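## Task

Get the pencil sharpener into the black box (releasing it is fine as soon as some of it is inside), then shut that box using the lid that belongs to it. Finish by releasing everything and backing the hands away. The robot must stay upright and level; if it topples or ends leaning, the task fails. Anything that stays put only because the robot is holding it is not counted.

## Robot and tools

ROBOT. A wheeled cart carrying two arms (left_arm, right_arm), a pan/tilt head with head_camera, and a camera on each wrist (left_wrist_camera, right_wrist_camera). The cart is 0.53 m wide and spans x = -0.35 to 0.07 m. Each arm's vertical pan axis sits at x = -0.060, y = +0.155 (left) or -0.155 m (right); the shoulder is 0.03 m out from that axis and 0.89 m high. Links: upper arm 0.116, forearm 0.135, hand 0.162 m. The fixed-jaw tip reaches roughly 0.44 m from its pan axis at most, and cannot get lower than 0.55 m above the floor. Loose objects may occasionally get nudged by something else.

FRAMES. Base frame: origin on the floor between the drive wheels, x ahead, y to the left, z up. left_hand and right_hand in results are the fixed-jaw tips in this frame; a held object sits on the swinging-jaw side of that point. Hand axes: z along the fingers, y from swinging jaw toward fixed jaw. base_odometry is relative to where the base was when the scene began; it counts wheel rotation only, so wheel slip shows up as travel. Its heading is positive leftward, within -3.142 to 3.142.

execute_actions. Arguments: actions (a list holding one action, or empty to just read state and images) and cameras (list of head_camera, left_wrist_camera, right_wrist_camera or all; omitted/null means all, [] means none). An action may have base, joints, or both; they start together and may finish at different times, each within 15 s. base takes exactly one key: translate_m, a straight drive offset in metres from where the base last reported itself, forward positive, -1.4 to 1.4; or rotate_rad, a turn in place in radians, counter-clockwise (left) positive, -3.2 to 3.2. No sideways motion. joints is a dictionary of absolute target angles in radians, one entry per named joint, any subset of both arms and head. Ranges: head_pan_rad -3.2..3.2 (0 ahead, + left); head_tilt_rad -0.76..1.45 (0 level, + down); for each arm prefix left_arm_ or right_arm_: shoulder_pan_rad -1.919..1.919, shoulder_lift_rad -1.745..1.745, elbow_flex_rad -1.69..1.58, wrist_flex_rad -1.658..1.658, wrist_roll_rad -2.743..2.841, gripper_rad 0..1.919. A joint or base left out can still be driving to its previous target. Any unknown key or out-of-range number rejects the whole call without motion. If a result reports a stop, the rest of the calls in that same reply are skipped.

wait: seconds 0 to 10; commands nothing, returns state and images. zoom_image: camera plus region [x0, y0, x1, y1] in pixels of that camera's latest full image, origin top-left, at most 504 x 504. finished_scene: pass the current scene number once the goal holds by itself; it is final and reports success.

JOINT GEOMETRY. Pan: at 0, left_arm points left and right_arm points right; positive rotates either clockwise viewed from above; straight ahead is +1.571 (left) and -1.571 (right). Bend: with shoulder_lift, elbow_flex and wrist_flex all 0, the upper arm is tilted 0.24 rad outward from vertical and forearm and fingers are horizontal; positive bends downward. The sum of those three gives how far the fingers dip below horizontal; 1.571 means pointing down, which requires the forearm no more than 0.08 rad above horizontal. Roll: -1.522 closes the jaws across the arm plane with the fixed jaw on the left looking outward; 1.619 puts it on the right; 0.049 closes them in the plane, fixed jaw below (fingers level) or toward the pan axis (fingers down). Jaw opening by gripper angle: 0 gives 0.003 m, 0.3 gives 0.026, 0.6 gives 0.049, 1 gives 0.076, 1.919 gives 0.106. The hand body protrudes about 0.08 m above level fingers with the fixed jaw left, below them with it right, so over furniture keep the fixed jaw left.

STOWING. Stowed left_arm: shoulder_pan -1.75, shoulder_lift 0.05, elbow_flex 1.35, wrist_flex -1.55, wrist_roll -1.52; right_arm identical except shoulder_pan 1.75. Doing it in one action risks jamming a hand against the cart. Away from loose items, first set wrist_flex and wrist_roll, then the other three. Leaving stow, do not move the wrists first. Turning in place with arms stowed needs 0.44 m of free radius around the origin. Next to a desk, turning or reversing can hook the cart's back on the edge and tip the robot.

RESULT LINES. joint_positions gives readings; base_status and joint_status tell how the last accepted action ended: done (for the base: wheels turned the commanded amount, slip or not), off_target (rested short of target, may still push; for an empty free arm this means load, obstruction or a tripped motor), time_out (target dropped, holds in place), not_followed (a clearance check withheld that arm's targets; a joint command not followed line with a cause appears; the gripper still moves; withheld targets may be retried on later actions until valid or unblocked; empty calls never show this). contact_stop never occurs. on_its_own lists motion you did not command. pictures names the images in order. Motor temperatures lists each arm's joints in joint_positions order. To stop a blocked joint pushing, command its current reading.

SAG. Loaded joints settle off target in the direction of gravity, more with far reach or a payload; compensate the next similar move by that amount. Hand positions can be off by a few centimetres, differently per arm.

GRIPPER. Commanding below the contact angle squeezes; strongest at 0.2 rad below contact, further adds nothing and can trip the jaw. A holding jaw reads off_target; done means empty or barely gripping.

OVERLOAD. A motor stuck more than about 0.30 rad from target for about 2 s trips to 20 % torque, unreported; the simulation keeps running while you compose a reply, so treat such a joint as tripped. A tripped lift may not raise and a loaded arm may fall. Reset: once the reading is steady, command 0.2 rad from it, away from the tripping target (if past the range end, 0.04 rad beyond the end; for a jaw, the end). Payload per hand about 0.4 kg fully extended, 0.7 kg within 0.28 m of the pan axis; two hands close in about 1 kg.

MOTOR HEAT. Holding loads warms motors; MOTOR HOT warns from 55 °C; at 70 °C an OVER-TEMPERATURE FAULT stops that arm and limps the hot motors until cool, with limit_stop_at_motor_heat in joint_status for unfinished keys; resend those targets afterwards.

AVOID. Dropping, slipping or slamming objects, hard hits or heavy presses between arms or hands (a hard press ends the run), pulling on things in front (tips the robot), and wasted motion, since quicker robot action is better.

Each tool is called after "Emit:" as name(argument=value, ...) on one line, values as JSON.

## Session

Emit:
execute_actions(actions=[])

Scene clock: 0.00 s.
Motor temperatures (°C, as the motors report them): left_arm=[28 29 27 26 27] | right_arm=[27 27 28 30 28]
base_odometry: x=+0.000 y=+0.000 heading=+0.000 (m, m, rad; odometry frame)
base_status: not commanded
joint_positions: head_pan_rad=-0.020 head_tilt_rad=+0.021 left_arm_shoulder_pan_rad=-1.758 left_arm_shoulder_lift_rad=-0.008 left_arm_elbow_flex_rad=+1.321 left_arm_wrist_flex_rad=-1.534 left_arm_wrist_roll_rad=-1.546 left_arm_gripper_rad=+1.920 right_arm_shoulder_pan_rad=+1.744 right_arm_shoulder_lift_rad=+0.006 right_arm_elbow_flex_rad=+1.363 right_arm_wrist_flex_rad=-1.628 right_arm_wrist_roll_rad=-1.542 right_arm_gripper_rad=+1.920
joint_status: not commanded
left_hand: x=-0.3076 y=+0.1001 z=+0.9128 quat_wxyz=(-0.082, -0.623, -0.051, +0.776) (m; base frame)
right_hand: x=-0.3041 y=-0.1202 z=+0.9164 quat_wxyz=(-0.061, +0.607, -0.059, -0.790) (m; base frame)
pictures: head_camera, left_wrist_camera, right_wrist_camera
Images, in order (width x height): head_camera 644x476, left_wrist_camera 644x476, right_wrist_camera 644x476.

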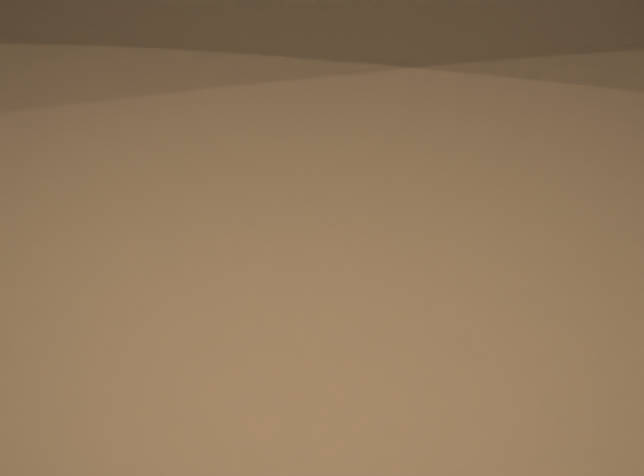

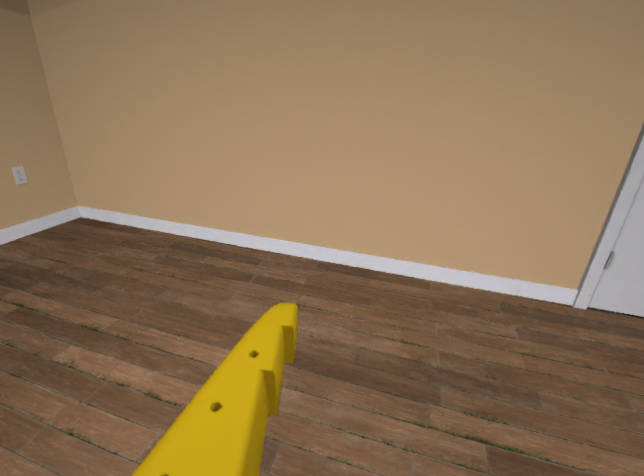

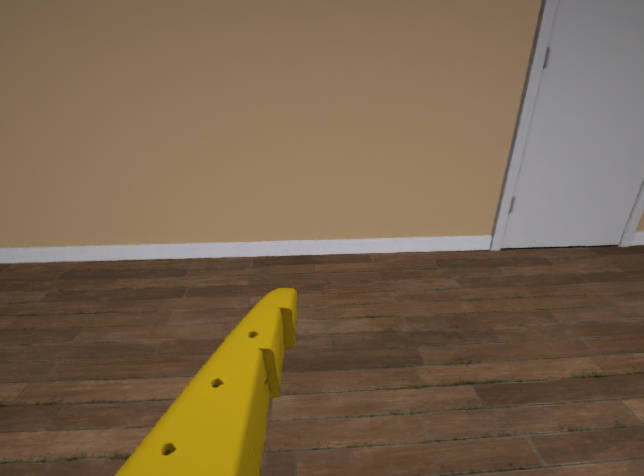

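Emit:
execute_actions(actions=[{"joints":{"head_pan_rad":1.5,"head_tilt_rad":0.45}}], cameras=["head_camera"])

Scene clock: 1.93 s.
Motor temperatures (°C, as the motors report them): left_arm=[28 29 27 26 27] | right_arm=[27 27 28 30 28]
base_odometry: x=+0.000 y=+0.000 heading=+0.000 (m, m, rad; odometry frame)
base_status: not commanded
joint_positions: head_pan_rad=+1.490 head_tilt_rad=+0.443 left_arm_shoulder_pan_rad=-1.758 left_arm_shoulder_lift_rad=-0.008 left_arm_elbow_flex_rad=+1.321 left_arm_wrist_flex_rad=-1.534 left_arm_wrist_roll_rad=-1.546 left_arm_gripper_rad=+1.920 right_arm_shoulder_pan_rad=+1.744 right_arm_shoulder_lift_rad=+0.006 right_arm_elbow_flex_rad=+1.363 right_arm_wrist_flex_rad=-1.628 right_arm_wrist_roll_rad=-1.542 right_arm_gripper_rad=+1.920
joint_status: all done
left_hand: x=-0.3076 y=+0.1001 z=+0.9128 quat_wxyz=(-0.082, -0.623, -0.051, +0.776) (m; base frame)
right_hand: x=-0.3041 y=-0.1202 z=+0.9164 quat_wxyz=(-0.061, +0.607, -0.059, -0.790) (m; base frame)
pictures: head_camera
Images, in order (width x height): head_camera 644x476.

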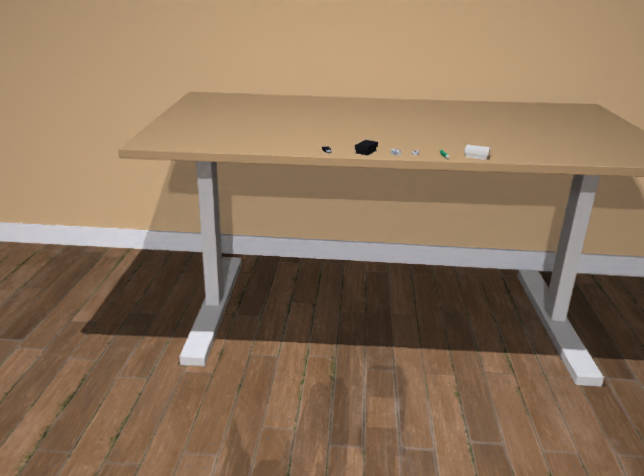

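Emit:
execute_actions(actions=[{"base":{"rotate_rad":1.43},"joints":{"head_pan_rad":0.0,"head_tilt_rad":0.85}}], cameras=[])

Emit:
execute_actions(actions=[{"base":{"translate_m":1.05},"joints":{"left_arm_shoulder_pan_rad":1.2,"left_arm_shoulder_lift_rad":0.1,"left_arm_elbow_flex_rad":-0.1,"right_arm_shoulder_pan_rad":-1.2,"right_arm_shoulder_lift_rad":0.1,"right_arm_elbow_flex_rad":-0.1}}], cameras=["head_camera"])

Scene clock: 5.73 s.
Motor temperatures (°C, as the motors report them): left_arm=[28 29 27 26 27] | right_arm=[27 27 28 30 28]
base_odometry: x=-0.001 y=+0.000 heading=+1.429 (m, m, rad; odometry frame)
base_status: done
joint_positions: head_pan_rad=+0.010 head_tilt_rad=+0.845 left_arm_shoulder_pan_rad=-1.758 left_arm_shoulder_lift_rad=-0.008 left_arm_elbow_flex_rad=+1.321 left_arm_wrist_flex_rad=-1.534 left_arm_wrist_roll_rad=-1.546 left_arm_gripper_rad=+1.920 right_arm_shoulder_pan_rad=+1.744 right_arm_shoulder_lift_rad=+0.006 right_arm_elbow_flex_rad=+1.363 right_arm_wrist_flex_rad=-1.628 right_arm_wrist_roll_rad=-1.542 right_arm_gripper_rad=+1.920
joint_status: all done
left_hand: x=-0.3076 y=+0.1001 z=+0.9128 quat_wxyz=(-0.082, -0.623, -0.051, +0.776) (m; base frame)
right_hand: x=-0.3041 y=-0.1202 z=+0.9164 quat_wxyz=(-0.061, +0.607, -0.059, -0.790) (m; base frame)
pictures: none
No camera images: the call's "cameras" was empty. Leave "cameras" out to get every camera's image.

Scene clock: 11.83 s.
Motor temperatures (°C, as the motors report them): left_arm=[28 29 27 26 27] | right_arm=[27 27 29 30 28]
base_odometry: x=+0.147 y=+1.040 heading=+1.427 (m, m, rad; odometry frame)
base_status: done
joint_positions: head_pan_rad=+0.010 head_tilt_rad=+0.845 left_arm_shoulder_pan_rad=+1.194 left_arm_shoulder_lift_rad=+0.113 left_arm_elbow_flex_rad=-0.064 left_arm_wrist_flex_rad=-1.534 left_arm_wrist_roll_rad=-1.546 left_arm_gripper_rad=+1.920 right_arm_shoulder_pan_rad=-1.194 right_arm_shoulder_lift_rad=+0.105 right_arm_elbow_flex_rad=-0.062 right_arm_wrist_flex_rad=-1.628 right_arm_wrist_roll_rad=-1.542 right_arm_gripper_rad=+1.920
joint_status: all done
left_hand: x=+0.1416 y=+0.2430 z=+1.1612 quat_wxyz=(+0.979, -0.008, +0.042, +0.199) (m; base frame)
right_hand: x=+0.1312 y=-0.2224 z=+1.1631 quat_wxyz=(+0.984, -0.002, -0.008, -0.178) (m; base frame)
pictures: head_camera
Images, in order (width x height): head_camera 644x476.

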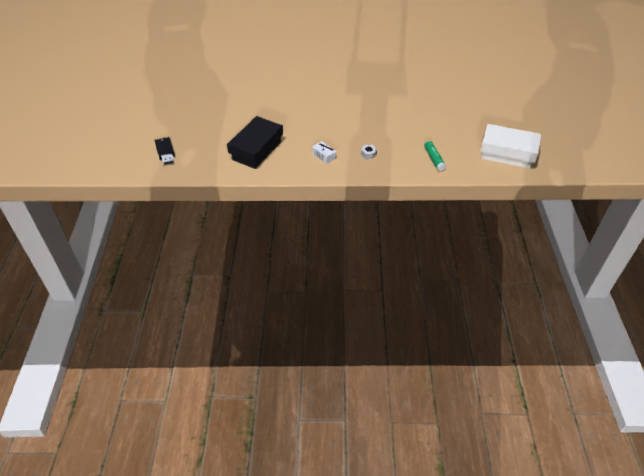

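Emit:
execute_actions(actions=[{"base":{"rotate_rad":0.23},"joints":{"left_arm_wrist_flex_rad":0.0,"right_arm_wrist_flex_rad":0.0}}], cameras=[])

Emit:
execute_actions(actions=[{"base":{"translate_m":0.354},"joints":{"left_arm_wrist_flex_rad":1.55,"right_arm_wrist_flex_rad":1.55,"left_arm_gripper_rad":0.8,"right_arm_gripper_rad":0.6,"head_tilt_rad":1.2}}], cameras=[])

Emit:
execute_actions(actions=[{"base":{"rotate_rad":-0.63},"joints":{"head_pan_rad":0.3,"right_arm_shoulder_pan_rad":-0.9}}])

Scene clock: 14.13 s.
Motor temperatures (°C, as the motors report them): left_arm=[28 29 27 26 27] | right_arm=[27 27 29 30 28]
base_odometry: x=+0.147 y=+1.040 heading=+1.656 (m, m, rad; odometry frame)
base_status: done
joint_positions: head_pan_rad=+0.010 head_tilt_rad=+0.845 left_arm_shoulder_pan_rad=+1.196 left_arm_shoulder_lift_rad=+0.118 left_arm_elbow_flex_rad=-0.064 left_arm_wrist_flex_rad=-0.003 left_arm_wrist_roll_rad=-1.546 left_arm_gripper_rad=+1.920 right_arm_shoulder_pan_rad=-1.194 right_arm_shoulder_lift_rad=+0.109 right_arm_elbow_flex_rad=-0.062 right_arm_wrist_flex_rad=-0.002 right_arm_wrist_roll_rad=-1.542 right_arm_gripper_rad=+1.920
joint_status: all done
left_hand: x=+0.2785 y=+0.2964 z=+0.9922 quat_wxyz=(+0.675, -0.126, +0.714, +0.136) (m; base frame)
right_hand: x=+0.2830 y=-0.2825 z=+0.9946 quat_wxyz=(+0.680, +0.142, +0.708, -0.123) (m; base frame)
pictures: none
No camera images: the call's "cameras" was empty. Leave "cameras" out to get every camera's image.

Scene clock: 16.67 s.
Motor temperatures (°C, as the motors report them): left_arm=[28 29 27 26 27] | right_arm=[27 27 29 30 28]
base_odometry: x=+0.116 y=+1.393 heading=+1.657 (m, m, rad; odometry frame)
base_status: done
joint_positions: head_pan_rad=+0.010 head_tilt_rad=+1.195 left_arm_shoulder_pan_rad=+1.196 left_arm_shoulder_lift_rad=+0.118 left_arm_elbow_flex_rad=-0.065 left_arm_wrist_flex_rad=+1.543 left_arm_wrist_roll_rad=-1.546 left_arm_gripper_rad=+0.808 right_arm_shoulder_pan_rad=-1.194 right_arm_shoulder_lift_rad=+0.109 right_arm_elbow_flex_rad=-0.064 right_arm_wrist_flex_rad=+1.544 right_arm_wrist_roll_rad=-1.542 right_arm_gripper_rad=+0.610
joint_status: all done
left_hand: x=+0.1255 y=+0.2363 z=+0.8401 quat_wxyz=(-0.012, -0.174, +0.985, -0.002) (m; base frame)
right_hand: x=+0.1311 y=-0.2224 z=+0.8414 quat_wxyz=(-0.009, +0.197, +0.980, +0.002) (m; base frame)
pictures: none
No camera images: the call's "cameras" was empty. Leave "cameras" out to get every camera's image.

Scene clock: 18.17 s.
Motor temperatures (°C, as the motors report them): left_arm=[28 29 27 26 27] | right_arm=[27 27 29 30 28]
base_odometry: x=+0.116 y=+1.392 heading=+1.028 (m, m, rad; odometry frame)
base_status: done
joint_positions: head_pan_rad=+0.290 head_tilt_rad=+1.195 left_arm_shoulder_pan_rad=+1.196 left_arm_shoulder_lift_rad=+0.118 left_arm_elbow_flex_rad=-0.065 left_arm_wrist_flex_rad=+1.543 left_arm_wrist_roll_rad=-1.546 left_arm_gripper_rad=+0.808 right_arm_shoulder_pan_rad=-0.907 right_arm_shoulder_lift_rad=+0.109 right_arm_elbow_flex_rad=-0.064 right_arm_wrist_flex_rad=+1.544 right_arm_wrist_roll_rad=-1.542 right_arm_gripper_rad=+0.610
joint_status: all done
left_hand: x=+0.1255 y=+0.2363 z=+0.8401 quat_wxyz=(-0.012, -0.174, +0.985, -0.002) (m; base frame)
right_hand: x=+0.1043 y=-0.2737 z=+0.8414 quat_wxyz=(-0.009, +0.335, +0.942, +0.003) (m; base frame)
pictures: head_camera, left_wrist_camera, right_wrist_camera
Images, in order (width x height): head_camera 644x476, left_wrist_camera 644x476, right_wrist_camera 644x476.

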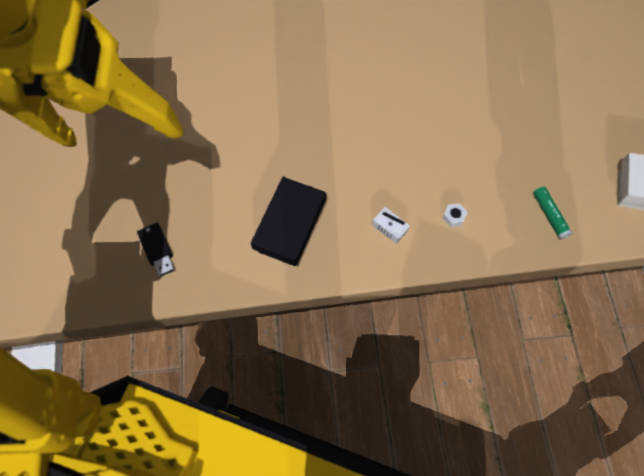

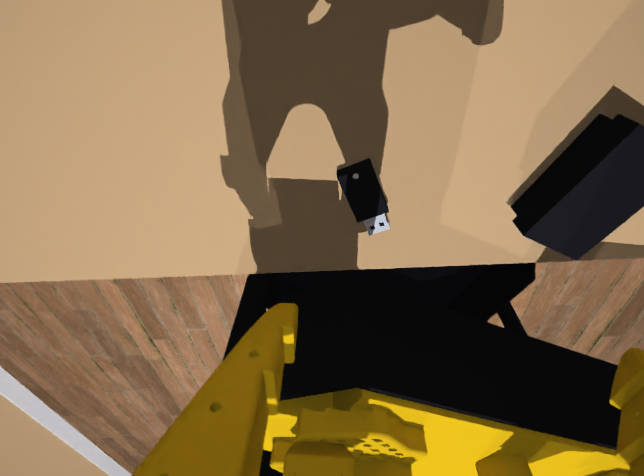

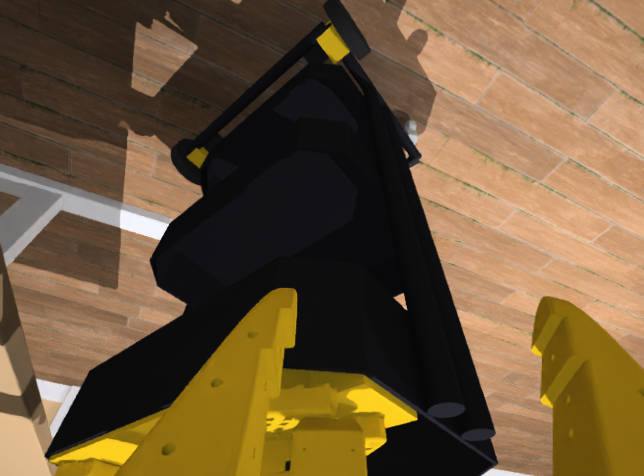

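Emit:
execute_actions(actions=[{"joints":{"left_arm_shoulder_pan_rad":1.722,"left_arm_shoulder_lift_rad":0.43,"left_arm_elbow_flex_rad":-0.21,"left_arm_wrist_flex_rad":1.28,"left_arm_wrist_roll_rad":-1.49}}], cameras=["head_camera","left_wrist_camera"])

Scene clock: 19.70 s.
Motor temperatures (°C, as the motors report them): left_arm=[28 29 27 26 27] | right_arm=[27 27 29 30 28]
base_odometry: x=+0.116 y=+1.392 heading=+1.028 (m, m, rad; odometry frame)
base_status: not commanded
joint_positions: head_pan_rad=+0.290 head_tilt_rad=+1.195 left_arm_shoulder_pan_rad=+1.714 left_arm_shoulder_lift_rad=+0.449 left_arm_elbow_flex_rad=-0.173 left_arm_wrist_flex_rad=+1.288 left_arm_wrist_roll_rad=-1.500 left_arm_gripper_rad=+0.808 right_arm_shoulder_pan_rad=-0.907 right_arm_shoulder_lift_rad=+0.109 right_arm_elbow_flex_rad=-0.064 right_arm_wrist_flex_rad=+1.544 right_arm_wrist_roll_rad=-1.542 right_arm_gripper_rad=+0.610
joint_status: all done
left_hand: x=+0.1749 y=+0.1288 z=+0.7909 quat_wxyz=(+0.003, +0.061, +0.998, +0.000) (m; base frame)
right_hand: x=+0.1043 y=-0.2737 z=+0.8414 quat_wxyz=(-0.009, +0.335, +0.942, +0.003) (m; base frame)
pictures: head_camera, left_wrist_camera
Images, in order (width x height): head_camera 644x476, left_wrist_camera 644x476.

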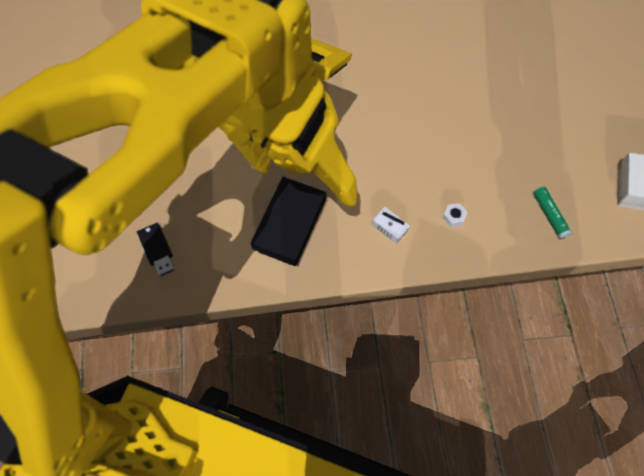

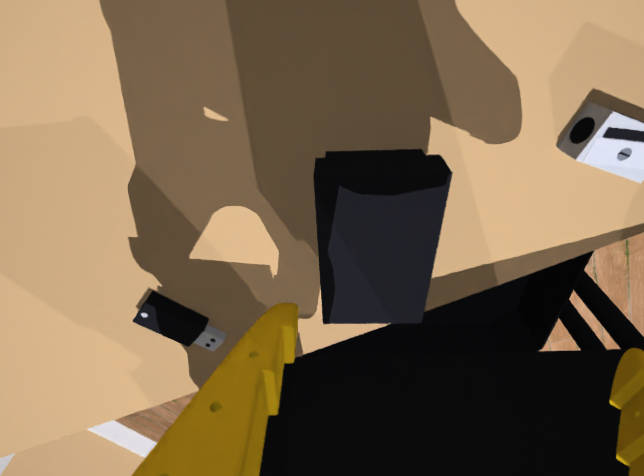

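Emit:
execute_actions(actions=[{"joints":{"left_arm_shoulder_pan_rad":1.695,"left_arm_shoulder_lift_rad":0.25,"left_arm_elbow_flex_rad":0.26,"left_arm_wrist_flex_rad":0.995}}], cameras=["head_camera","left_wrist_camera"])

Scene clock: 21.13 s.
Motor temperatures (°C, as the motors report them): left_arm=[28 29 27 26 27] | right_arm=[27 27 29 30 28]
base_odometry: x=+0.116 y=+1.392 heading=+1.028 (m, m, rad; odometry frame)
base_status: not commanded
joint_positions: head_pan_rad=+0.290 head_tilt_rad=+1.195 left_arm_shoulder_pan_rad=+1.702 left_arm_shoulder_lift_rad=+0.294 left_arm_elbow_flex_rad=+0.261 left_arm_wrist_flex_rad=+1.003 left_arm_wrist_roll_rad=-1.500 left_arm_gripper_rad=+0.808 right_arm_shoulder_pan_rad=-0.907 right_arm_shoulder_lift_rad=+0.109 right_arm_elbow_flex_rad=-0.064 right_arm_wrist_flex_rad=+1.544 right_arm_wrist_roll_rad=-1.542 right_arm_gripper_rad=+0.610
joint_status: all done
left_hand: x=+0.1479 y=+0.1353 z=+0.7664 quat_wxyz=(+0.006, +0.055, +0.998, +0.000) (m; base frame)
right_hand: x=+0.1043 y=-0.2737 z=+0.8414 quat_wxyz=(-0.009, +0.335, +0.942, +0.003) (m; base frame)
pictures: head_camera, left_wrist_camera
Images, in order (width x height): head_camera 644x476, left_wrist_camera 644x476.

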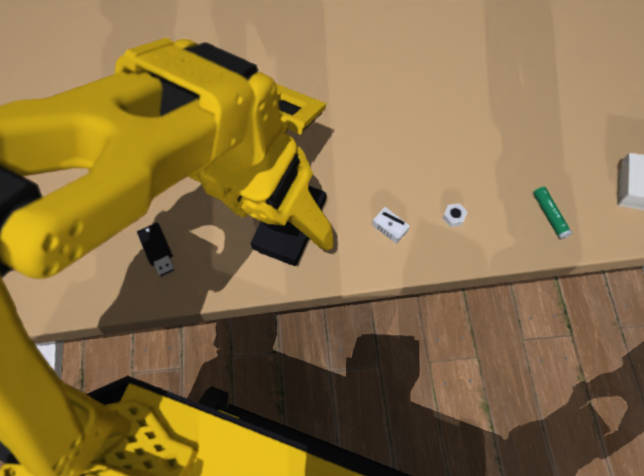

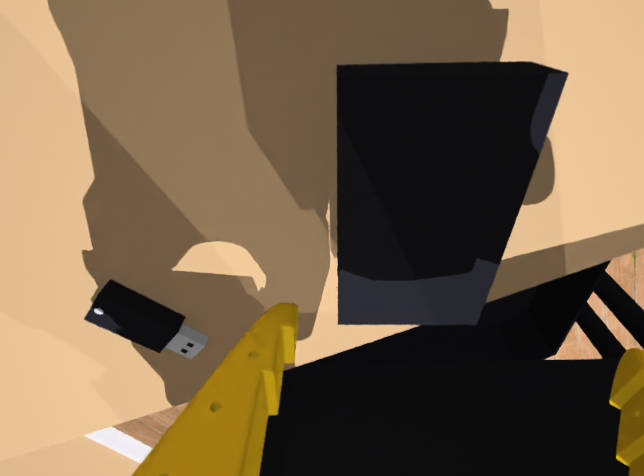

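Emit:
execute_actions(actions=[{"joints":{"left_arm_shoulder_pan_rad":1.72,"left_arm_shoulder_lift_rad":0.40,"left_arm_elbow_flex_rad":0.165,"left_arm_wrist_flex_rad":0.93}}], cameras=["left_wrist_camera"])

Scene clock: 22.30 s.
Motor temperatures (°C, as the motors report them): left_arm=[28 29 27 26 27] | right_arm=[27 27 29 30 28]
base_odometry: x=+0.116 y=+1.392 heading=+1.028 (m, m, rad; odometry frame)
base_status: not commanded
joint_positions: head_pan_rad=+0.290 head_tilt_rad=+1.195 left_arm_shoulder_pan_rad=+1.713 left_arm_shoulder_lift_rad=+0.414 left_arm_elbow_flex_rad=+0.197 left_arm_wrist_flex_rad=+0.939 left_arm_wrist_roll_rad=-1.500 left_arm_gripper_rad=+0.808 right_arm_shoulder_pan_rad=-0.907 right_arm_shoulder_lift_rad=+0.109 right_arm_elbow_flex_rad=-0.064 right_arm_wrist_flex_rad=+1.544 right_arm_wrist_roll_rad=-1.542 right_arm_gripper_rad=+0.610
joint_status: all done
left_hand: x=+0.1567 y=+0.1318 z=+0.7522 quat_wxyz=(+0.011, +0.060, +0.998, -0.001) (m; base frame)
right_hand: x=+0.1043 y=-0.2737 z=+0.8414 quat_wxyz=(-0.009, +0.335, +0.942, +0.003) (m; base frame)
pictures: left_wrist_camera
Images, in order (width x height): left_wrist_camera 644x476.

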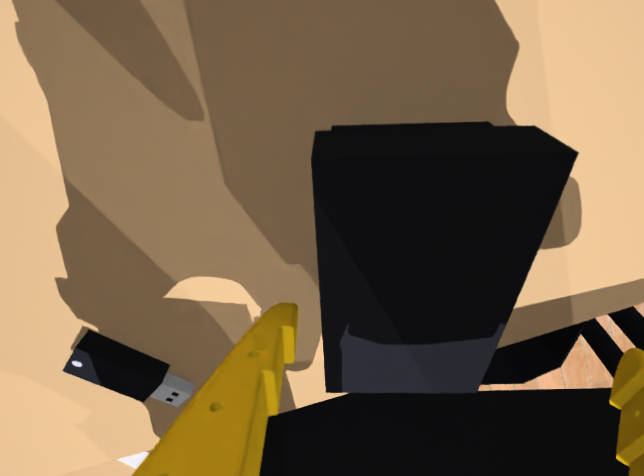

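Emit:
execute_actions(actions=[{"joints":{"left_arm_shoulder_lift_rad":0.44,"left_arm_elbow_flex_rad":0.23,"left_arm_wrist_flex_rad":0.872}}], cameras=["left_wrist_camera"])

Scene clock: 24.37 s.
Motor temperatures (°C, as the motors report them): left_arm=[28 29 27 26 27] | right_arm=[27 27 29 30 28]
base_odometry: x=+0.116 y=+1.392 heading=+1.028 (m, m, rad; odometry frame)
base_status: not commanded
joint_positions: head_pan_rad=+0.290 head_tilt_rad=+1.195 left_arm_shoulder_pan_rad=+1.713 left_arm_shoulder_lift_rad=+0.455 left_arm_elbow_flex_rad=+0.231 left_arm_wrist_flex_rad=+0.880 left_arm_wrist_roll_rad=-1.500 left_arm_gripper_rad=+0.808 right_arm_shoulder_pan_rad=-0.907 right_arm_shoulder_lift_rad=+0.109 right_arm_elbow_flex_rad=-0.064 right_arm_wrist_flex_rad=+1.544 right_arm_wrist_roll_rad=-1.542 right_arm_gripper_rad=+0.610
joint_status: all done
left_hand: x=+0.1520 y=+0.1325 z=+0.7408 quat_wxyz=(+0.002, +0.060, +0.998, +0.000) (m; base frame)
right_hand: x=+0.1043 y=-0.2737 z=+0.8414 quat_wxyz=(-0.009, +0.335, +0.942, +0.003) (m; base frame)
pictures: left_wrist_camera
Images, in order (width x height): left_wrist_camera 644x476.

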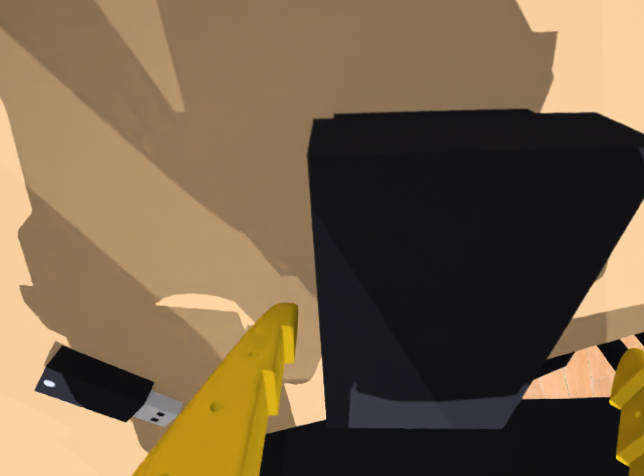

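Emit:
execute_actions(actions=[{"joints":{"left_arm_gripper_rad":0.38}}], cameras=["left_wrist_camera"])

Scene clock: 25.20 s.
Motor temperatures (°C, as the motors report them): left_arm=[28 29 27 26 27] | right_arm=[27 27 29 30 28]
base_odometry: x=+0.116 y=+1.392 heading=+1.028 (m, m, rad; odometry frame)
base_status: not commanded
joint_positions: head_pan_rad=+0.290 head_tilt_rad=+1.195 left_arm_shoulder_pan_rad=+1.713 left_arm_shoulder_lift_rad=+0.455 left_arm_elbow_flex_rad=+0.231 left_arm_wrist_flex_rad=+0.880 left_arm_wrist_roll_rad=-1.500 left_arm_gripper_rad=+0.459 right_arm_shoulder_pan_rad=-0.907 right_arm_shoulder_lift_rad=+0.109 right_arm_elbow_flex_rad=-0.064 right_arm_wrist_flex_rad=+1.544 right_arm_wrist_roll_rad=-1.542 right_arm_gripper_rad=+0.610
joint_status: left_arm_gripper_rad off_target (ended at +0.459, target +0.380)
left_hand: x=+0.1520 y=+0.1325 z=+0.7408 quat_wxyz=(+0.002, +0.060, +0.998, +0.000) (m; base frame)
right_hand: x=+0.1043 y=-0.2737 z=+0.8414 quat_wxyz=(-0.009, +0.335, +0.942, +0.003) (m; base frame)
pictures: left_wrist_camera
Images, in order (width x height): left_wrist_camera 644x476.

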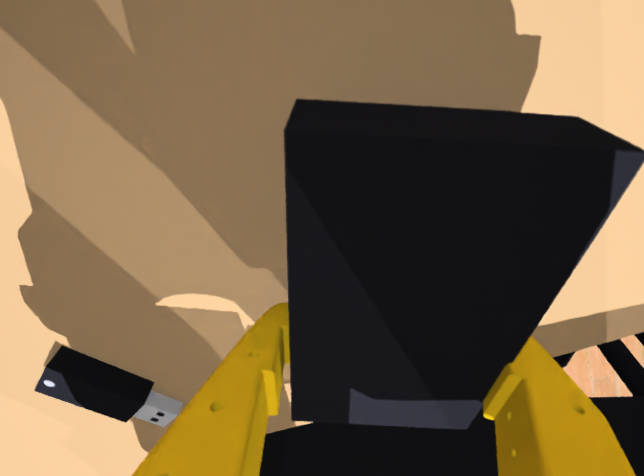

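Emit:
execute_actions(actions=[{"joints":{"left_arm_gripper_rad":0.7,"left_arm_shoulder_pan_rad":1.69}}], cameras=[])

Emit:
execute_actions(actions=[{"joints":{"left_arm_shoulder_lift_rad":0.385,"left_arm_wrist_flex_rad":0.912}}], cameras=["left_wrist_camera"])

Scene clock: 26.10 s.
Motor temperatures (°C, as the motors report them): left_arm=[28 29 27 26 27] | right_arm=[27 27 29 30 28]
base_odometry: x=+0.116 y=+1.392 heading=+1.028 (m, m, rad; odometry frame)
base_status: not commanded
joint_positions: head_pan_rad=+0.290 head_tilt_rad=+1.195 left_arm_shoulder_pan_rad=+1.698 left_arm_shoulder_lift_rad=+0.455 left_arm_elbow_flex_rad=+0.231 left_arm_wrist_flex_rad=+0.880 left_arm_wrist_roll_rad=-1.500 left_arm_gripper_rad=+0.691 right_arm_shoulder_pan_rad=-0.907 right_arm_shoulder_lift_rad=+0.109 right_arm_elbow_flex_rad=-0.064 right_arm_wrist_flex_rad=+1.544 right_arm_wrist_roll_rad=-1.542 right_arm_gripper_rad=+0.610
joint_status: all done
left_hand: x=+0.1523 y=+0.1357 z=+0.7408 quat_wxyz=(+0.002, +0.052, +0.999, +0.000) (m; base frame)
right_hand: x=+0.1043 y=-0.2737 z=+0.8414 quat_wxyz=(-0.009, +0.335, +0.942, +0.003) (m; base frame)
pictures: none
No camera images: the call's "cameras" was empty. Leave "cameras" out to get every camera's image.

Scene clock: 26.73 s.
Motor temperatures (°C, as the motors report them): left_arm=[28 29 27 26 27] | right_arm=[27 27 29 30 28]
base_odometry: x=+0.116 y=+1.392 heading=+1.028 (m, m, rad; odometry frame)
base_status: not commanded
joint_positions: head_pan_rad=+0.290 head_tilt_rad=+1.195 left_arm_shoulder_pan_rad=+1.698 left_arm_shoulder_lift_rad=+0.431 left_arm_elbow_flex_rad=+0.231 left_arm_wrist_flex_rad=+0.903 left_arm_wrist_roll_rad=-1.500 left_arm_gripper_rad=+0.691 right_arm_shoulder_pan_rad=-0.907 right_arm_shoulder_lift_rad=+0.109 right_arm_elbow_flex_rad=-0.064 right_arm_wrist_flex_rad=+1.544 right_arm_wrist_roll_rad=-1.542 right_arm_gripper_rad=+0.610
joint_status: all done
left_hand: x=+0.1523 y=+0.1357 z=+0.7453 quat_wxyz=(+0.003, +0.052, +0.999, +0.000) (m; base frame)
right_hand: x=+0.1043 y=-0.2737 z=+0.8414 quat_wxyz=(-0.009, +0.335, +0.942, +0.003) (m; base frame)
pictures: left_wrist_camera
Images, in order (width x height): left_wrist_camera 644x476.

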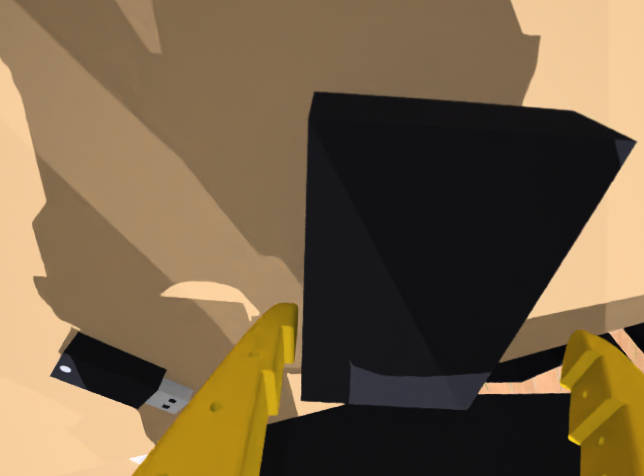

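Emit:
execute_actions(actions=[{"joints":{"left_arm_gripper_rad":0.36}}], cameras=["left_wrist_camera"])

Emit:
execute_actions(actions=[{"joints":{"left_arm_shoulder_lift_rad":0.255,"left_arm_elbow_flex_rad":0.135,"left_arm_wrist_flex_rad":1.10}}], cameras=["head_camera","left_wrist_camera"])

Scene clock: 27.63 s.
Motor temperatures (°C, as the motors report them): left_arm=[28 29 27 26 27] | right_arm=[27 27 29 30 28]
base_odometry: x=+0.116 y=+1.392 heading=+1.028 (m, m, rad; odometry frame)
base_status: not commanded
joint_positions: head_pan_rad=+0.290 head_tilt_rad=+1.195 left_arm_shoulder_pan_rad=+1.698 left_arm_shoulder_lift_rad=+0.431 left_arm_elbow_flex_rad=+0.231 left_arm_wrist_flex_rad=+0.903 left_arm_wrist_roll_rad=-1.500 left_arm_gripper_rad=+0.450 right_arm_shoulder_pan_rad=-0.907 right_arm_shoulder_lift_rad=+0.109 right_arm_elbow_flex_rad=-0.064 right_arm_wrist_flex_rad=+1.544 right_arm_wrist_roll_rad=-1.542 right_arm_gripper_rad=+0.610
joint_status: left_arm_gripper_rad off_target (ended at +0.450, target +0.360)
left_hand: x=+0.1523 y=+0.1357 z=+0.7453 quat_wxyz=(+0.003, +0.052, +0.999, +0.000) (m; base frame)
right_hand: x=+0.1043 y=-0.2737 z=+0.8414 quat_wxyz=(-0.009, +0.335, +0.942, +0.003) (m; base frame)
pictures: left_wrist_camera
Images, in order (width x height): left_wrist_camera 644x476.

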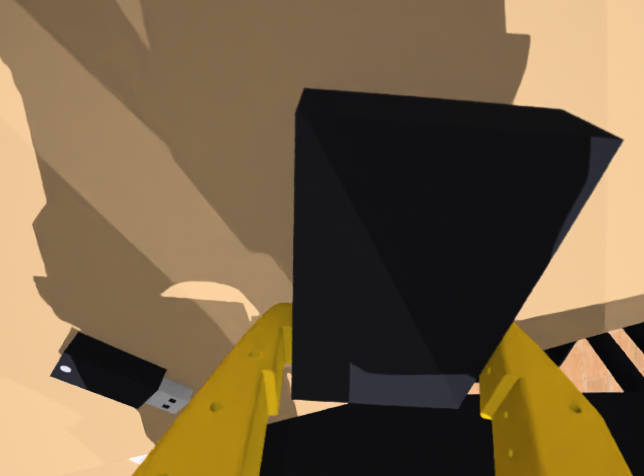

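Scene clock: 28.50 s.
Motor temperatures (°C, as the motors report them): left_arm=[28 29 27 26 27] | right_arm=[27 27 29 30 28]
base_odometry: x=+0.116 y=+1.392 heading=+1.028 (m, m, rad; odometry frame)
base_status: not commanded
joint_positions: head_pan_rad=+0.290 head_tilt_rad=+1.195 left_arm_shoulder_pan_rad=+1.698 left_arm_shoulder_lift_rad=+0.302 left_arm_elbow_flex_rad=+0.169 left_arm_wrist_flex_rad=+1.092 left_arm_wrist_roll_rad=-1.500 left_arm_gripper_rad=+0.450 right_arm_shoulder_pan_rad=-0.907 right_arm_shoulder_lift_rad=+0.109 right_arm_elbow_flex_rad=-0.064 right_arm_wrist_flex_rad=+1.544 right_arm_wrist_roll_rad=-1.542 right_arm_gripper_rad=+0.610
joint_status: all done
left_hand: x=+0.1532 y=+0.1356 z=+0.7760 quat_wxyz=(+0.004, +0.052, +0.999, +0.000) (m; base frame)
right_hand: x=+0.1043 y=-0.2737 z=+0.8414 quat_wxyz=(-0.009, +0.335, +0.942, +0.003) (m; base frame)
pictures: head_camera, left_wrist_camera
Images, in order (width x height): head_camera 644x476, left_wrist_camera 644x476.

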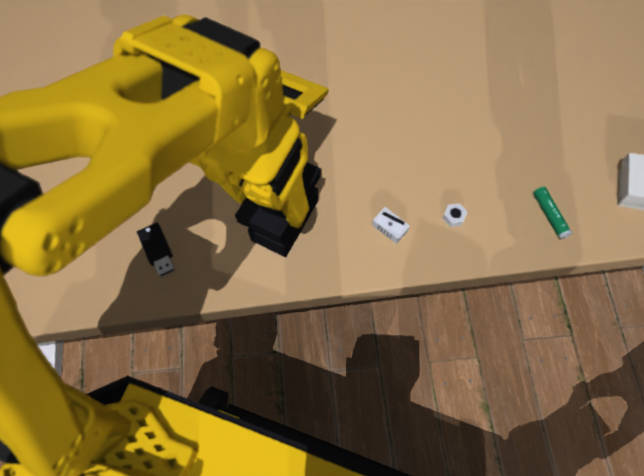

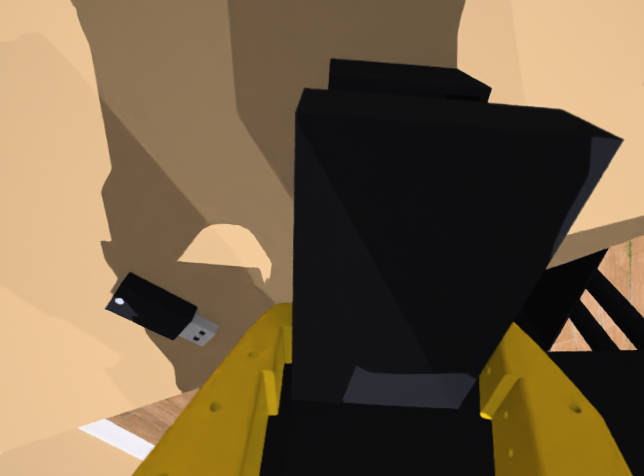

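Lid is off. Record reference via zoom.

Emit:
zoom_image(camera="left_wrist_camera", region=[280, 40, 532, 140])

Emit:
execute_actions(actions=[{"base":{"rotate_rad":0.88},"joints":{"left_arm_shoulder_lift_rad":0.1,"left_arm_elbow_flex_rad":0.0,"left_arm_wrist_flex_rad":1.4,"left_arm_shoulder_pan_rad":1.2,"head_pan_rad":-0.45,"head_tilt_rad":1.2,"right_arm_wrist_roll_rad":0.0}}])

Region (280, 40, 532, 140) of left_wrist_camera's 644x476 image, scaled by 2.000; it fills the top 200 rows of this view, and the rest is white.

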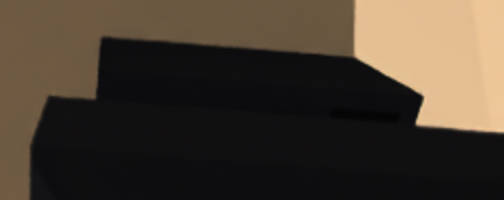

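Scene clock: 30.67 s.
Motor temperatures (°C, as the motors report them): left_arm=[28 29 27 26 27] | right_arm=[27 27 29 30 28]
base_odometry: x=+0.116 y=+1.392 heading=+1.907 (m, m, rad; odometry frame)
base_status: done
joint_positions: head_pan_rad=-0.440 head_tilt_rad=+1.195 left_arm_shoulder_pan_rad=+1.205 left_arm_shoulder_lift_rad=+0.144 left_arm_elbow_flex_rad=+0.036 left_arm_wrist_flex_rad=+1.393 left_arm_wrist_roll_rad=-1.500 left_arm_gripper_rad=+0.450 right_arm_shoulder_pan_rad=-0.905 right_arm_shoulder_lift_rad=+0.109 right_arm_elbow_flex_rad=-0.064 right_arm_wrist_flex_rad=+1.544 right_arm_wrist_roll_rad=-0.008 right_arm_gripper_rad=+0.610
joint_status: all done
left_hand: x=+0.1308 y=+0.2363 z=+0.8219 quat_wxyz=(-0.001, -0.193, +0.981, +0.000) (m; base frame)
right_hand: x=+0.0932 y=-0.2752 z=+0.8416 quat_wxyz=(-0.004, -0.412, +0.911, +0.008) (m; base frame)
pictures: head_camera, left_wrist_camera, right_wrist_camera
Images, in order (width x height): head_camera 644x476, left_wrist_camera 644x476, right_wrist_camera 644x476.

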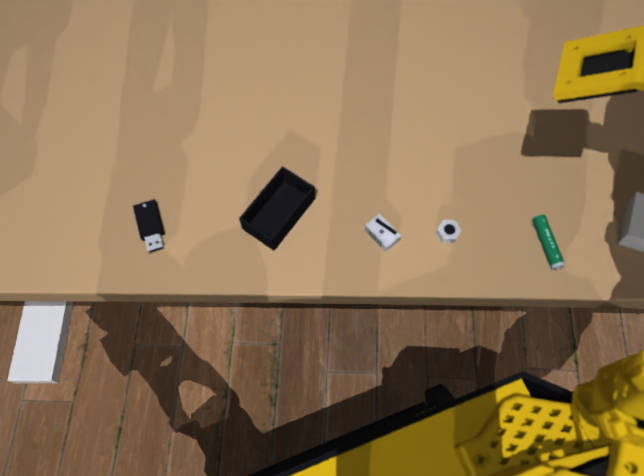

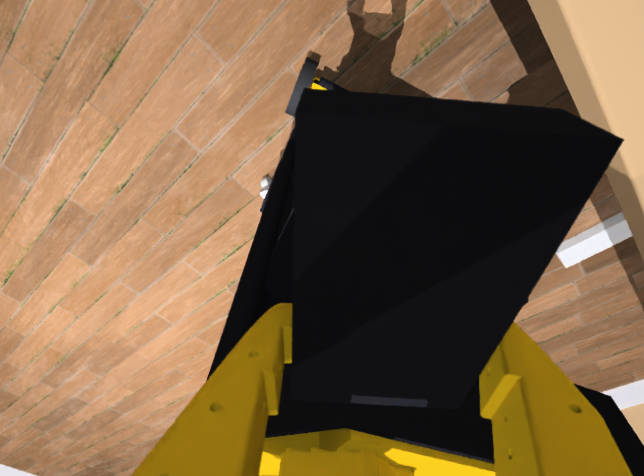

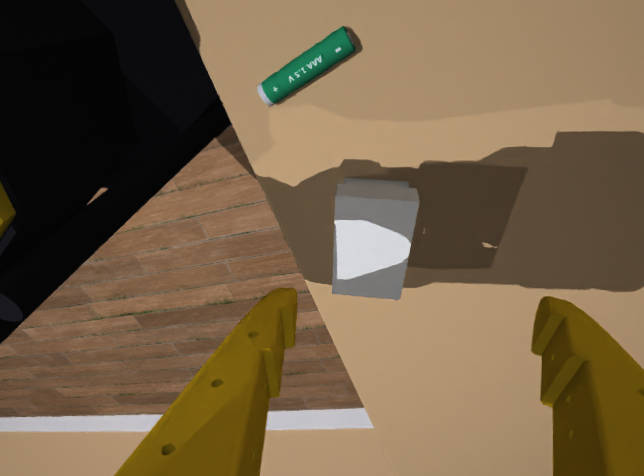

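Emit:
execute_actions(actions=[{"joints":{"right_arm_shoulder_pan_rad":-1.702,"right_arm_shoulder_lift_rad":0.348,"right_arm_elbow_flex_rad":0.138,"right_arm_wrist_flex_rad":1.07,"right_arm_wrist_roll_rad":-1.19,"right_arm_gripper_rad":0.5}}], cameras=["head_camera","right_wrist_camera"])

Scene clock: 33.03 s.
Motor temperatures (°C, as the motors report them): left_arm=[28 29 27 26 27] | right_arm=[27 27 29 30 28]
base_odometry: x=+0.116 y=+1.392 heading=+1.907 (m, m, rad; odometry frame)
base_status: not commanded
joint_positions: head_pan_rad=-0.440 head_tilt_rad=+1.195 left_arm_shoulder_pan_rad=+1.205 left_arm_shoulder_lift_rad=+0.144 left_arm_elbow_flex_rad=+0.036 left_arm_wrist_flex_rad=+1.393 left_arm_wrist_roll_rad=-1.500 left_arm_gripper_rad=+0.450 right_arm_shoulder_pan_rad=-1.694 right_arm_shoulder_lift_rad=+0.355 right_arm_elbow_flex_rad=+0.138 right_arm_wrist_flex_rad=+1.078 right_arm_wrist_roll_rad=-1.183 right_arm_gripper_rad=+0.510
joint_status: all done
left_hand: x=+0.1308 y=+0.2363 z=+0.8219 quat_wxyz=(-0.001, -0.193, +0.981, +0.000) (m; base frame)
right_hand: x=+0.1517 y=-0.1216 z=+0.7700 quat_wxyz=(+0.000, -0.229, +0.973, +0.000) (m; base frame)
pictures: head_camera, right_wrist_camera
Images, in order (width x height): head_camera 644x476, right_wrist_camera 644x476.

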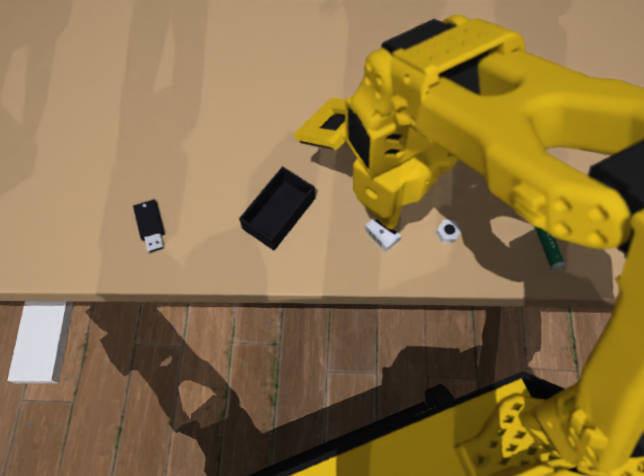

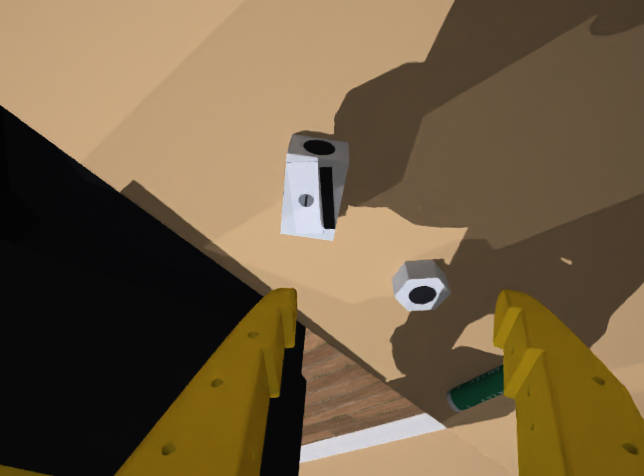

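Emit:
execute_actions(actions=[])

Scene clock: 33.63 s.
Motor temperatures (°C, as the motors report them): left_arm=[28 29 27 26 27] | right_arm=[27 27 29 30 28]
base_odometry: x=+0.116 y=+1.392 heading=+1.907 (m, m, rad; odometry frame)
base_status: not commanded
joint_positions: head_pan_rad=-0.440 head_tilt_rad=+1.195 left_arm_shoulder_pan_rad=+1.205 left_arm_shoulder_lift_rad=+0.144 left_arm_elbow_flex_rad=+0.036 left_arm_wrist_flex_rad=+1.393 left_arm_wrist_roll_rad=-1.500 left_arm_gripper_rad=+0.450 right_arm_shoulder_pan_rad=-1.694 right_arm_shoulder_lift_rad=+0.355 right_arm_elbow_flex_rad=+0.138 right_arm_wrist_flex_rad=+1.078 right_arm_wrist_roll_rad=-1.183 right_arm_gripper_rad=+0.510
joint_status: all done
left_hand: x=+0.1308 y=+0.2363 z=+0.8219 quat_wxyz=(-0.001, -0.193, +0.981, +0.000) (m; base frame)
right_hand: x=+0.1517 y=-0.1216 z=+0.7700 quat_wxyz=(+0.000, -0.229, +0.973, +0.000) (m; base frame)
pictures: head_camera, left_wrist_camera, right_wrist_camera
Images, in order (width x height): head_camera 644x476, left_wrist_camera 644x476, right_wrist_camera 644x476.

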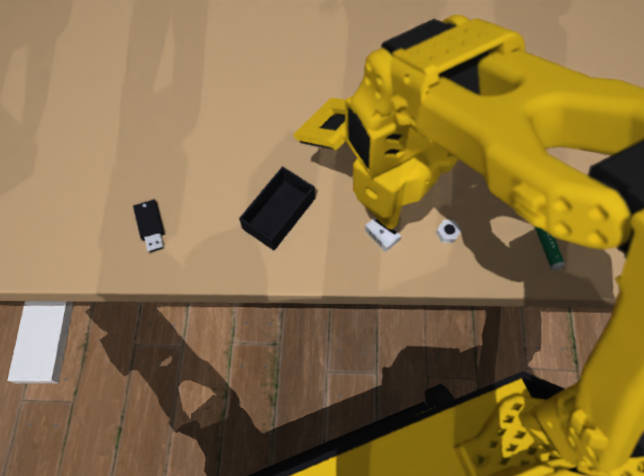

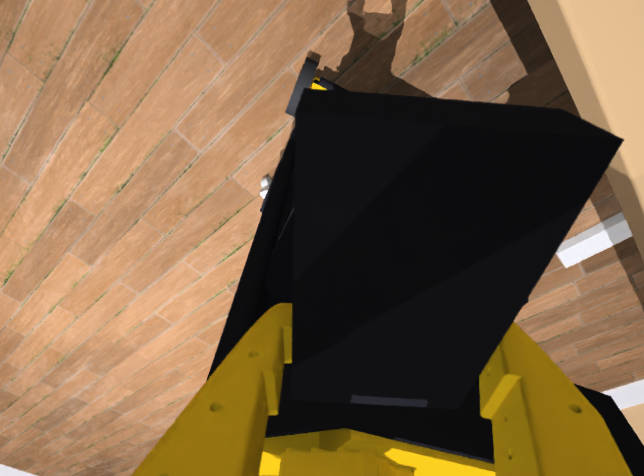

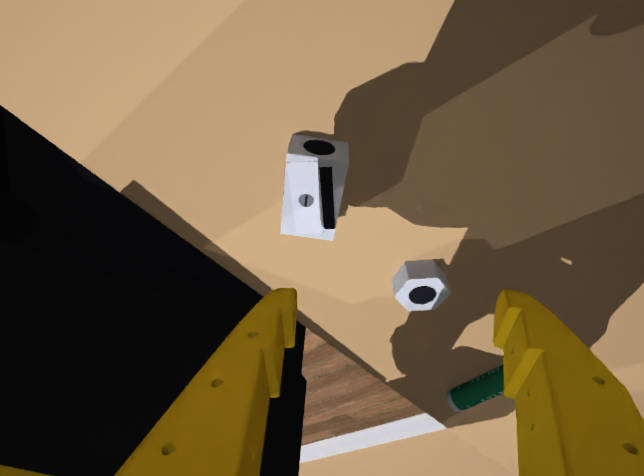

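Emit:
execute_actions(actions=[{"joints":{"right_arm_shoulder_pan_rad":-1.752,"right_arm_wrist_roll_rad":-1.30,"right_arm_shoulder_lift_rad":0.42,"right_arm_elbow_flex_rad":0.22,"right_arm_wrist_flex_rad":0.915,"right_arm_gripper_rad":0.42,"left_arm_gripper_rad":0.36}}], cameras=["head_camera","right_wrist_camera"])

Scene clock: 34.93 s.
Motor temperatures (°C, as the motors report them): left_arm=[28 29 27 26 27] | right_arm=[27 27 29 30 28]
base_odometry: x=+0.116 y=+1.392 heading=+1.907 (m, m, rad; odometry frame)
base_status: not commanded
joint_positions: head_pan_rad=-0.440 head_tilt_rad=+1.195 left_arm_shoulder_pan_rad=+1.205 left_arm_shoulder_lift_rad=+0.144 left_arm_elbow_flex_rad=+0.036 left_arm_wrist_flex_rad=+1.393 left_arm_wrist_roll_rad=-1.500 left_arm_gripper_rad=+0.450 right_arm_shoulder_pan_rad=-1.744 right_arm_shoulder_lift_rad=+0.427 right_arm_elbow_flex_rad=+0.220 right_arm_wrist_flex_rad=+0.921 right_arm_wrist_roll_rad=-1.290 right_arm_gripper_rad=+0.430
joint_status: left_arm_gripper_rad off_target (ended at +0.450, target +0.360); the others done
left_hand: x=+0.1308 y=+0.2363 z=+0.8219 quat_wxyz=(-0.001, -0.193, +0.981, +0.000) (m; base frame)
right_hand: x=+0.1473 y=-0.1111 z=+0.7472 quat_wxyz=(+0.002, -0.201, +0.980, +0.000) (m; base frame)
pictures: head_camera, right_wrist_camera
Images, in order (width x height): head_camera 644x476, right_wrist_camera 644x476.

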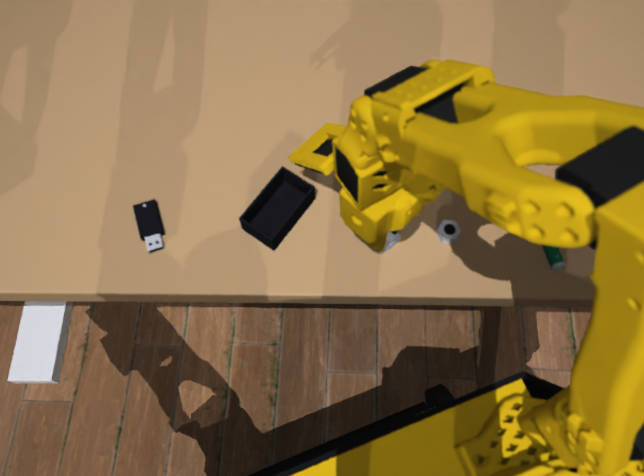

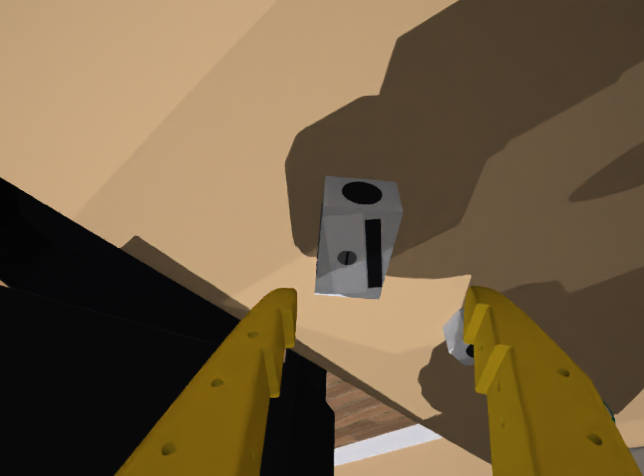

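Emit:
execute_actions(actions=[{"joints":{"right_arm_shoulder_lift_rad":0.54,"right_arm_elbow_flex_rad":0.225,"right_arm_wrist_flex_rad":0.79,"right_arm_gripper_rad":0.37,"left_arm_gripper_rad":0.36}}], cameras=["head_camera","right_wrist_camera"])

Scene clock: 36.13 s.
Motor temperatures (°C, as the motors report them): left_arm=[28 29 27 26 27] | right_arm=[27 27 29 30 28]
base_odometry: x=+0.116 y=+1.392 heading=+1.907 (m, m, rad; odometry frame)
base_status: not commanded
joint_positions: head_pan_rad=-0.440 head_tilt_rad=+1.195 left_arm_shoulder_pan_rad=+1.205 left_arm_shoulder_lift_rad=+0.144 left_arm_elbow_flex_rad=+0.036 left_arm_wrist_flex_rad=+1.393 left_arm_wrist_roll_rad=-1.500 left_arm_gripper_rad=+0.450 right_arm_shoulder_pan_rad=-1.744 right_arm_shoulder_lift_rad=+0.502 right_arm_elbow_flex_rad=+0.223 right_arm_wrist_flex_rad=+0.818 right_arm_wrist_roll_rad=-1.294 right_arm_gripper_rad=+0.380
joint_status: left_arm_gripper_rad off_target (ended at +0.450, target +0.360); the others done
left_hand: x=+0.1308 y=+0.2363 z=+0.8219 quat_wxyz=(-0.001, -0.193, +0.981, +0.000) (m; base frame)
right_hand: x=+0.1515 y=-0.1103 z=+0.7332 quat_wxyz=(+0.014, -0.200, +0.980, +0.000) (m; base frame)
pictures: head_camera, right_wrist_camera
Images, in order (width x height): head_camera 644x476, right_wrist_camera 644x476.

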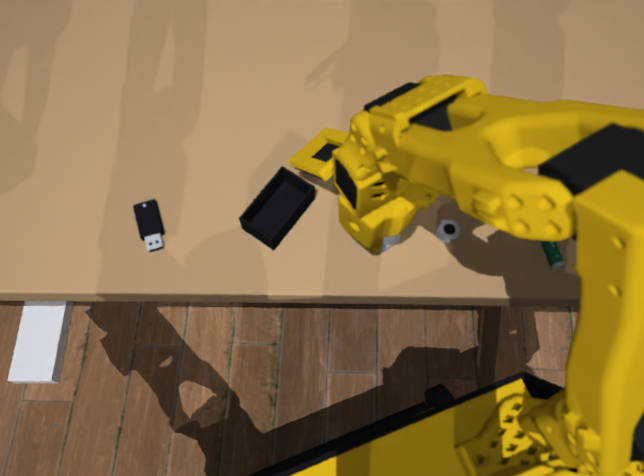

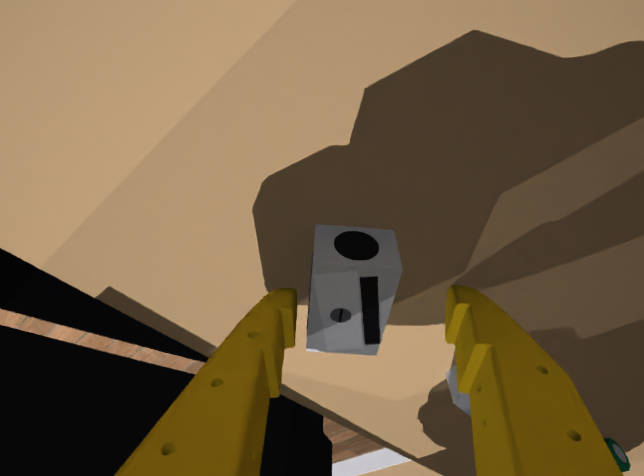

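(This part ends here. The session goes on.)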